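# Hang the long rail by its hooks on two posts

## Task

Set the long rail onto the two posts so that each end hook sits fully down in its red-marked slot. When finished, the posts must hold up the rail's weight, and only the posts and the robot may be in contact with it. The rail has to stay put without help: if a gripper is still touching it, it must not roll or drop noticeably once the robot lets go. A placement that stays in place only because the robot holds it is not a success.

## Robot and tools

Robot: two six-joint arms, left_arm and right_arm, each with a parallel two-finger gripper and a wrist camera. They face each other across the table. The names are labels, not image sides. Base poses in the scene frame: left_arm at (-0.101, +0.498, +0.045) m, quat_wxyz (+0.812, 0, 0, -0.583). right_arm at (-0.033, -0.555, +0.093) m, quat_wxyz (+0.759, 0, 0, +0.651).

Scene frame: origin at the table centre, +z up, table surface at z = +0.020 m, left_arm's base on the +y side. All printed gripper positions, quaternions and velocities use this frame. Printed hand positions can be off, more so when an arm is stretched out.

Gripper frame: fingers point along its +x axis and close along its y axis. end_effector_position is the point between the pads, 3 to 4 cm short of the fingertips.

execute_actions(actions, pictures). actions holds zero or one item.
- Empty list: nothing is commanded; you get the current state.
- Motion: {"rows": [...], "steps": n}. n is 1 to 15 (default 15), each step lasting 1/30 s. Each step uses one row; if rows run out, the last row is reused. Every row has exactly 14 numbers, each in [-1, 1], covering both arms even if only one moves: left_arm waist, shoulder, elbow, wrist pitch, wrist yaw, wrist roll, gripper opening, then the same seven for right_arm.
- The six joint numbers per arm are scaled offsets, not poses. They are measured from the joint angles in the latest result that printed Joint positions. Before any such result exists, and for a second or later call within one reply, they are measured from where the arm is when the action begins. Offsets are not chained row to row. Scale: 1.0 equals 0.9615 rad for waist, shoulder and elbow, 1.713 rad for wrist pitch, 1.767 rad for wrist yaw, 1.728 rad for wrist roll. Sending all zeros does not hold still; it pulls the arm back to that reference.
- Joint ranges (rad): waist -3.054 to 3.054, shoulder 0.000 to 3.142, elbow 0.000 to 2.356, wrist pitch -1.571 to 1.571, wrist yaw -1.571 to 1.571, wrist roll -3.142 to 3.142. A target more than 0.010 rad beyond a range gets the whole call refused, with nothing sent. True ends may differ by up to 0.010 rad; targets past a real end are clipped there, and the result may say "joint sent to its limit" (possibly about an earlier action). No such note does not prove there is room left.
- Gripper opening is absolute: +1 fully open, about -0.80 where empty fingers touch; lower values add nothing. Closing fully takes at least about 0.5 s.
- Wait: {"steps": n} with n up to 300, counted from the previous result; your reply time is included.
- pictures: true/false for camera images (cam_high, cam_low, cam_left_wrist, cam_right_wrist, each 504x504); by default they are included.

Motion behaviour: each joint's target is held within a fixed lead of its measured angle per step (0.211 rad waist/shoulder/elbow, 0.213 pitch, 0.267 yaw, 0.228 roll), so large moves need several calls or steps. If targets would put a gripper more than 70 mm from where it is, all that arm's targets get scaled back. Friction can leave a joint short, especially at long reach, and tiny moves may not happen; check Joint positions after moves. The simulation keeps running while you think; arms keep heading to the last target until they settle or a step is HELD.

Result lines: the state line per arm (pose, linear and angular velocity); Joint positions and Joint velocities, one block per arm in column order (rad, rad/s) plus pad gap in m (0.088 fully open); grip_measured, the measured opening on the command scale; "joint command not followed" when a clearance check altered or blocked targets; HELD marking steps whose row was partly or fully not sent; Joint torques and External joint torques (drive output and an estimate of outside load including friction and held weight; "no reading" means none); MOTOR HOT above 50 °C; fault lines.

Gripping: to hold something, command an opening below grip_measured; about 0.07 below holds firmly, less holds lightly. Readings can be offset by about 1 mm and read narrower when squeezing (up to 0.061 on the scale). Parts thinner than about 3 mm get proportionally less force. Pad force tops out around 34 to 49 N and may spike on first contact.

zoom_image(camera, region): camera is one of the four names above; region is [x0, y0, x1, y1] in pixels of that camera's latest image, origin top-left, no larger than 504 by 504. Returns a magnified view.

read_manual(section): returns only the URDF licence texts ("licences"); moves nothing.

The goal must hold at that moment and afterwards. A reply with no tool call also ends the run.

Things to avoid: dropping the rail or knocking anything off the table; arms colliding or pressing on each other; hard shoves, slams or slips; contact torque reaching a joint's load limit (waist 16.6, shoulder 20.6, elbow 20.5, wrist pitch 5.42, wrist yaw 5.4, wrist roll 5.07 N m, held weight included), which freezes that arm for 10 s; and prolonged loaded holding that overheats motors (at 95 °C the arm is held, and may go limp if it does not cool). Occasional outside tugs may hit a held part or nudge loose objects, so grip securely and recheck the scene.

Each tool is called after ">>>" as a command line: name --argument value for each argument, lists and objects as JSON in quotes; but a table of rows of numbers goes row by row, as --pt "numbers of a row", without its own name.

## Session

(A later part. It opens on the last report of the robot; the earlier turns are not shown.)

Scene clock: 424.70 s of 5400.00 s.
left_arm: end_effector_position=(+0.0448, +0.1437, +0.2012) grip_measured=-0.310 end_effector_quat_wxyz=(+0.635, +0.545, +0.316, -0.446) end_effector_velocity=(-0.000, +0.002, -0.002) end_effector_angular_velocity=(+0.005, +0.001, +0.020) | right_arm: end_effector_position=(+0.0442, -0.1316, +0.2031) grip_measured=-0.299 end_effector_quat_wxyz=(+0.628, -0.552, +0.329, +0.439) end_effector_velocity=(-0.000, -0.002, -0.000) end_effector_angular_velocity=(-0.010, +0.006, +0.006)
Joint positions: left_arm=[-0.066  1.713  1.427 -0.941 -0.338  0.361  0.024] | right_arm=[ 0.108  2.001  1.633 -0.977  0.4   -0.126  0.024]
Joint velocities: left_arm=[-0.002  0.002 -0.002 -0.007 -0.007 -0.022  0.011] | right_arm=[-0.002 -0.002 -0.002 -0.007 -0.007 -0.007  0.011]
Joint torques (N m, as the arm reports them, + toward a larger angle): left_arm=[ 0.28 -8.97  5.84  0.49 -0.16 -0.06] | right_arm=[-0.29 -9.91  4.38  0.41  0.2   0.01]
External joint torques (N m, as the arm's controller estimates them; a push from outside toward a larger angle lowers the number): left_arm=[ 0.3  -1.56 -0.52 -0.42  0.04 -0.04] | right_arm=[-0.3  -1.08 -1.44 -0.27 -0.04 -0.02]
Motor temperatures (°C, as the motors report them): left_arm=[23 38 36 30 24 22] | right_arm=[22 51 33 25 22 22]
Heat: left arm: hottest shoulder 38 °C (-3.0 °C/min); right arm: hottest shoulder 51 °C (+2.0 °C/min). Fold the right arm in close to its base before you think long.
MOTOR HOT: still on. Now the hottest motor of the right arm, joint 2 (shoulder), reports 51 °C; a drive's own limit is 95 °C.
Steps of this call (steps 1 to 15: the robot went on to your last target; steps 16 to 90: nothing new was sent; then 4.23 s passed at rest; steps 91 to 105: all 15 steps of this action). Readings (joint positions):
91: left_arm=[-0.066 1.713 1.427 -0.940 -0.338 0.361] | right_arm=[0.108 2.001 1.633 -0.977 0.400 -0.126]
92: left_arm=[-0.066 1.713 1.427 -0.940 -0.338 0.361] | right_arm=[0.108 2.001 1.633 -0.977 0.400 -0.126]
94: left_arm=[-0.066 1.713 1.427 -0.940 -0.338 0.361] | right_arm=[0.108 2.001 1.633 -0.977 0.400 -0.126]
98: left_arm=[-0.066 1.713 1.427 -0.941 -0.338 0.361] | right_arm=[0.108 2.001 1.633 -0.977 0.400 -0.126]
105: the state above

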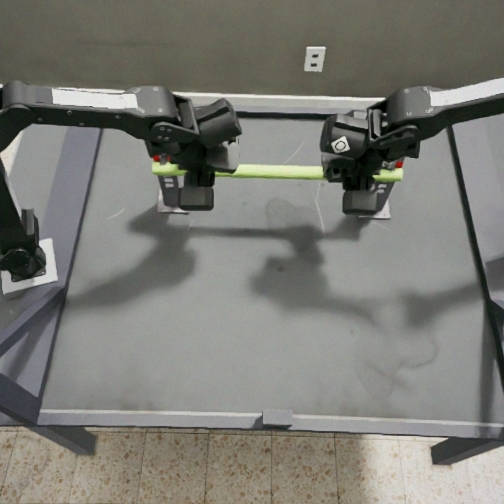

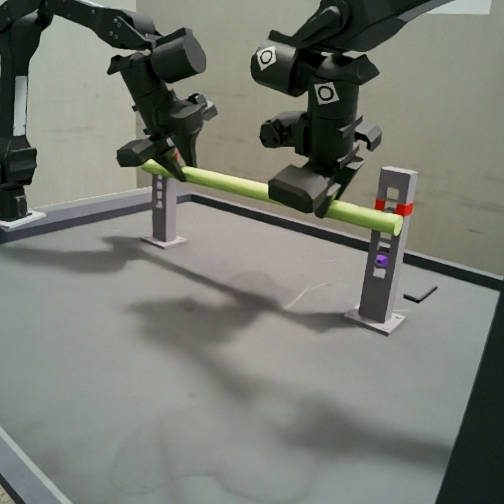

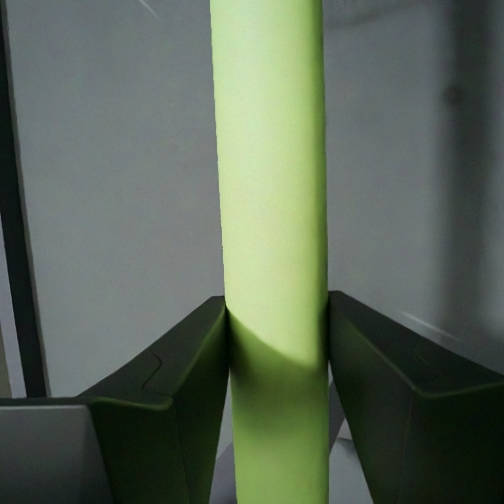

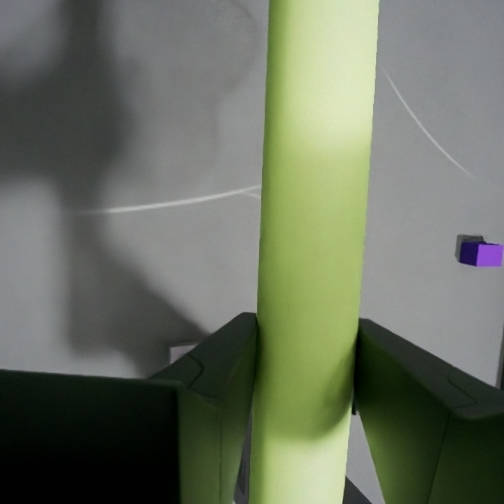

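>>> execute_actions --actions '[{"rows":[[0.002,0,0,0,0,0,-0.27,-0.002,0,0,0,0,0,-0.26],[0.002,0,0,0,0,0,-0.26,-0.002,0,0,0,0,0,-0.25],[0.002,0,0,0,0,0,-0.25,-0.002,0,0,0,0,0,-0.24],[0.002,0,0,0,0,0,-0.24,-0.002,0,0,0,0,0,-0.23],[0.002,0,0,0,0,0,-0.225,-0.002,0,0,0,0,0,-0.215],[0.002,0,0,0,0,0,-0.21,-0.002,0,0,0,0,0,-0.20],[0.002,0,0,0,0,0,-0.195,-0.002,0,0,0,0,0,-0.185],[0.002,0,0,0,0,0,-0.18,-0.002,0,0,0,0,0,-0.17],[0.002,0,0,0,0,0,-0.16,-0.002,0,0,0,0,0,-0.15],[0.002,0,0,0,0,0,-0.14,-0.002,0,0,0,0,0,-0.13],[0.002,0,0,0,0,0,-0.12,-0.002,0,0,0,0,0,-0.11],[0.002,0,0,0,0,0,-0.10,-0.002,0,0,0,0,0,-0.09],[0.002,0,0,0,0,0,-0.08,-0.002,0,0,0,0,0,-0.07],[0.002,0,0,0,0,0,-0.06,-0.002,0,0,0,0,0,-0.05],[0.002,0,0,0,0,0,-0.04,-0.002,0,0,0,0,0,-0.03]],"steps":15}]'

>>> zoom_image --camera "cam_high" --region '[135,135,195,195]'

>>> zoom_image --camera "cam_low" --region '[360,185,420,245]'

Scene clock: 432.17 s of 5400.00 s.
left_arm: end_effector_position=(+0.0447, +0.1437, +0.2011) grip_measured=-0.111 end_effector_quat_wxyz=(+0.635, +0.545, +0.316, -0.447) end_effector_velocity=(-0.003, +0.004, -0.002) end_effector_angular_velocity=(+0.017, +0.014, +0.002) | right_arm: end_effector_position=(+0.0440, -0.1316, +0.2029) grip_measured=-0.100 end_effector_quat_wxyz=(+0.628, -0.551, +0.329, +0.440) end_effector_velocity=(-0.000, -0.001, +0.001) end_effector_angular_velocity=(-0.011, +0.003, +0.019)
Joint positions: left_arm=[-0.066  1.713  1.427 -0.941 -0.335  0.361  0.034] | right_arm=[ 0.108  2.001  1.633 -0.977  0.398 -0.126  0.034]
Joint velocities: left_arm=[-0.002 -0.002 -0.002 -0.022  0.007 -0.007  0.028] | right_arm=[-0.002 -0.002  0.002 -0.007 -0.007 -0.022  0.027]
Joint torques (N m, as the arm reports them, + toward a larger angle): left_arm=[ 0.13 -9.01  5.85  0.46 -0.24 -0.06] | right_arm=[-0.16 -9.98  4.22  0.39  0.29  0.01]
External joint torques (N m, as the arm's controller estimates them; a push from outside toward a larger angle lowers the number): left_arm=[ 0.14 -1.59 -0.49 -0.46 -0.04 -0.04] | right_arm=[-0.15 -1.11 -1.63 -0.3   0.05 -0.02]
Motor temperatures (°C, as the motors report them): left_arm=[23 38 36 29 24 22] | right_arm=[22 50 33 24 22 22]
Heat: left arm: hottest shoulder 38 °C (-2.0 °C/min); right arm: hottest shoulder 50 °C (+0.0 °C/min). Fold the right arm in close to its base before you think long.
MOTOR HOT: still on. Now the hottest motor of the right arm, joint 2 (shoulder), reports 50 °C; a drive's own limit is 95 °C.
Steps of this call (steps 1 to 15: the robot went on to your last target; steps 16 to 90: nothing new was sent; then 3.97 s passed at rest; steps 91 to 105: all 15 steps of this action). Readings (joint positions):
91: left_arm=[-0.066 1.713 1.427 -0.941 -0.336 0.361] | right_arm=[0.108 2.001 1.633 -0.977 0.397 -0.126]
92: left_arm=[-0.066 1.713 1.427 -0.941 -0.336 0.361] | right_arm=[0.108 2.001 1.633 -0.977 0.397 -0.126]
94: left_arm=[-0.066 1.713 1.427 -0.941 -0.336 0.361] | right_arm=[0.108 2.001 1.633 -0.977 0.397 -0.126]
98: left_arm=[-0.066 1.713 1.427 -0.941 -0.335 0.361] | right_arm=[0.108 2.001 1.633 -0.977 0.397 -0.126]
105: the state above

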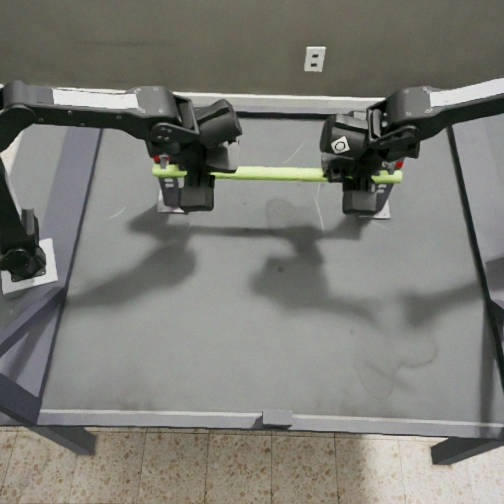

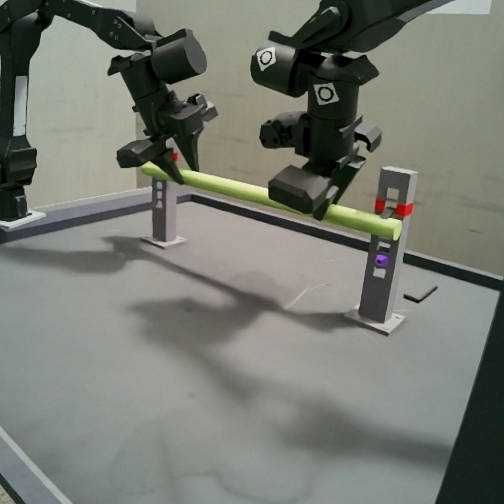

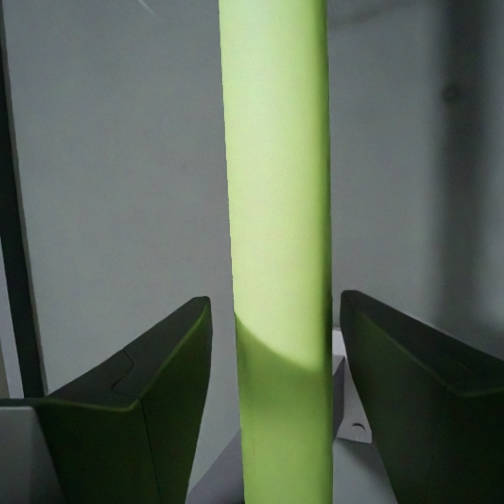

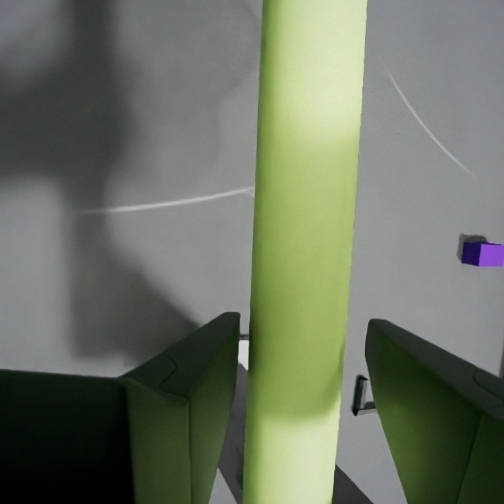

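Region (135, 135, 195, 195) of cam_high's 504x504 image, scaled by 8.400, with more detail than that image has.

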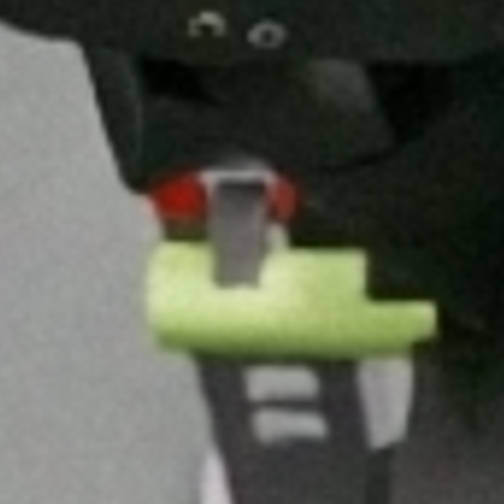

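Region (360, 185, 420, 245) of cam_low's 504x504 image, scaled by 8.400, with more detail than that image has.

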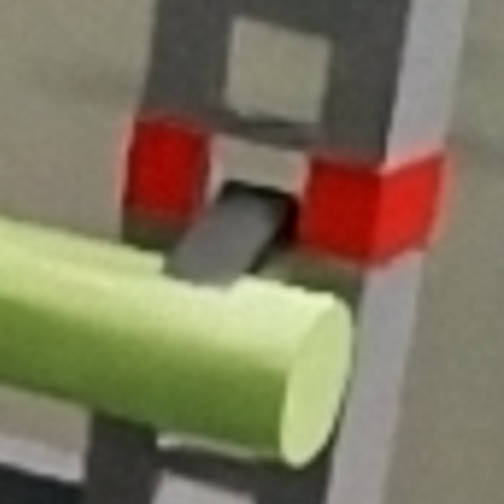

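>>> execute_actions --actions '[{"rows":[[0,0,0,0,0,0,0.02,0,0,0,0,0,0,0.03],[0,0,0,0,0,0,0.07,0,0,0,0,0,0,0.08],[0,0,0,0,0,0,0.12,0,0,0,0,0,0,0.13],[0,0,0,0,0,0,0.18,0,0,0,0,0,0,0.18]],"steps":15}]'

>>> zoom_image --camera "cam_high" --region '[135,135,195,195]'

>>> zoom_image --camera "cam_low" --region '[360,185,420,245]'

Scene clock: 435.40 s of 5400.00 s.
left_arm: end_effector_position=(+0.0447, +0.1437, +0.2011) grip_measured=+0.170 end_effector_quat_wxyz=(+0.635, +0.545, +0.316, -0.447) end_effector_velocity=(-0.003, +0.002, -0.002) end_effector_angular_velocity=(+0.007, +0.011, +0.002) | right_arm: end_effector_position=(+0.0440, -0.1316, +0.2029) grip_measured=+0.171 end_effector_quat_wxyz=(+0.628, -0.551, +0.329, +0.440) end_effector_velocity=(-0.002, +0.001, -0.001) end_effector_angular_velocity=(+0.005, +0.020, +0.009)
Joint positions: left_arm=[-0.066  1.713  1.427 -0.941 -0.335  0.361  0.047] | right_arm=[ 0.108  2.001  1.633 -0.977  0.398 -0.126  0.047]
Joint velocities: left_arm=[-0.002 -0.002 -0.007 -0.007  0.007 -0.007  0.002] | right_arm=[-0.002 -0.002 -0.002  0.007 -0.022 -0.007  0.002]
Joint torques (N m, as the arm reports them, + toward a larger angle): left_arm=[ 0.04 -8.94  5.86  0.46 -0.18 -0.05] | right_arm=[ 0.   -9.86  4.31  0.38  0.2   0.02]
External joint torques (N m, as the arm's controller estimates them; a push from outside toward a larger angle lowers the number): left_arm=[ 0.05 -1.55 -0.43 -0.43  0.03 -0.03] | right_arm=[ 0.04 -1.03 -1.52 -0.31 -0.04 -0.01]
Motor temperatures (°C, as the motors report them): left_arm=[23 38 36 29 24 22] | right_arm=[22 50 33 24 22 22]
Heat: left arm: hottest shoulder 38 °C (-2.0 °C/min); right arm: hottest shoulder 50 °C (+0.0 °C/min). Fold the right arm in close to its base before you think long.
MOTOR HOT: still on. Now the hottest motor of the right arm, joint 2 (shoulder), reports 50 °C; a drive's own limit is 95 °C.
Steps of this call (steps 1 to 15: the robot went on to your last target; steps 16 to 82: nothing new was sent; steps 83 to 97: all 15 steps of this action). Readings (joint positions):
83: left_arm=[-0.066 1.713 1.427 -0.941 -0.335 0.361] | right_arm=[0.108 2.001 1.633 -0.977 0.398 -0.126]
84: left_arm=[-0.066 1.713 1.427 -0.941 -0.335 0.361] | right_arm=[0.108 2.001 1.633 -0.977 0.398 -0.126]
86: left_arm=[-0.066 1.713 1.427 -0.941 -0.335 0.361] | right_arm=[0.108 2.001 1.633 -0.977 0.398 -0.126]
90: left_arm=[-0.066 1.713 1.427 -0.941 -0.335 0.361] | right_arm=[0.108 2.001 1.633 -0.977 0.398 -0.126]
97: the state above

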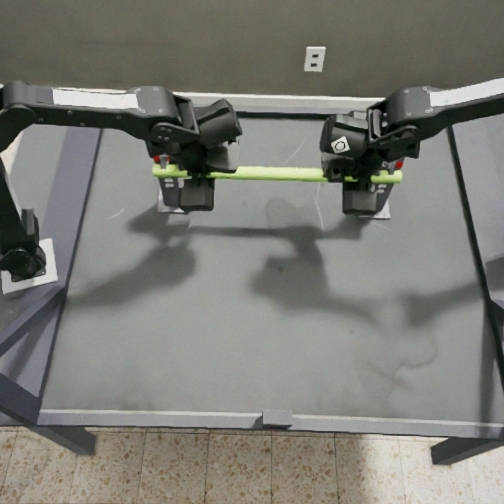

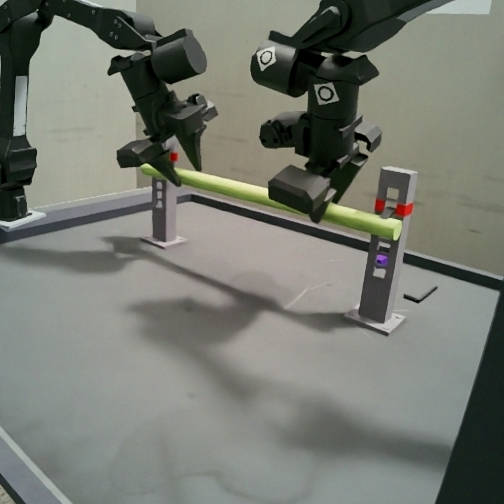

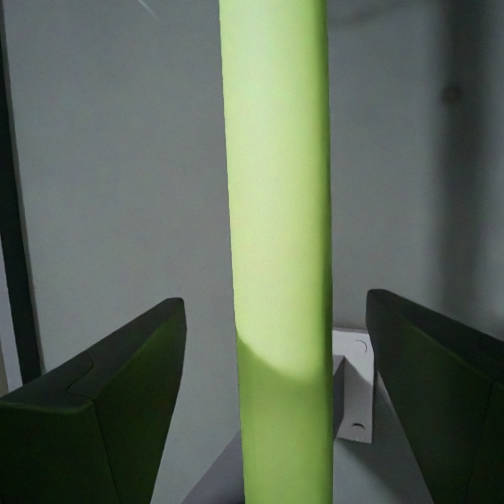

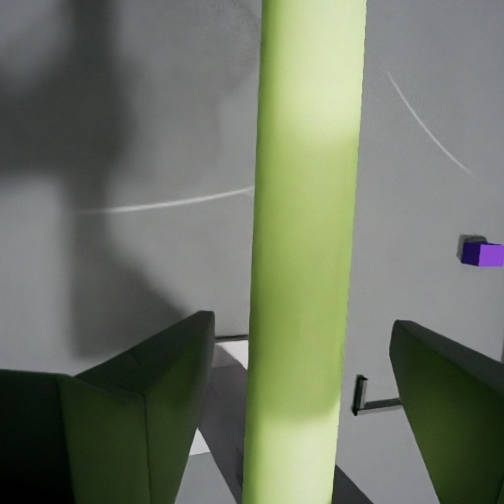

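Region (135, 135, 195, 195) of cam_high's 504x504 image, scaled by 8.400, with more detail than that image has.

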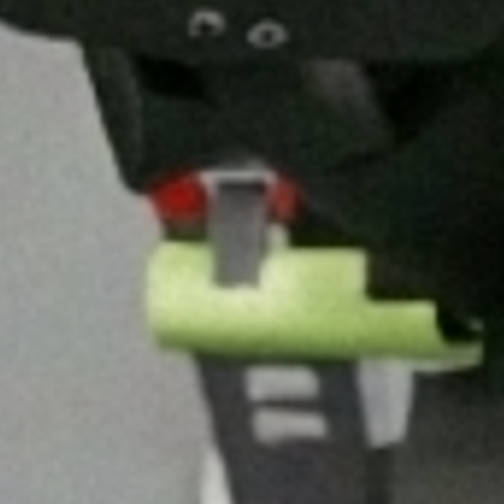

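Region (360, 185, 420, 245) of cam_low's 504x504 image, scaled by 8.400, with more detail than that image has.

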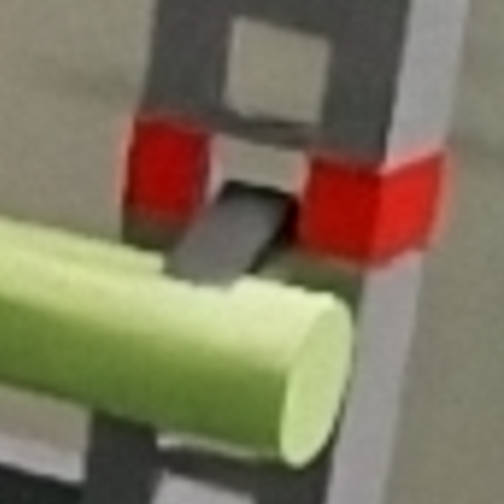

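The rail is hanging still, and both grippers are clear of it.

>>> finished_scene --scene 2

The scene is finished: the task was done.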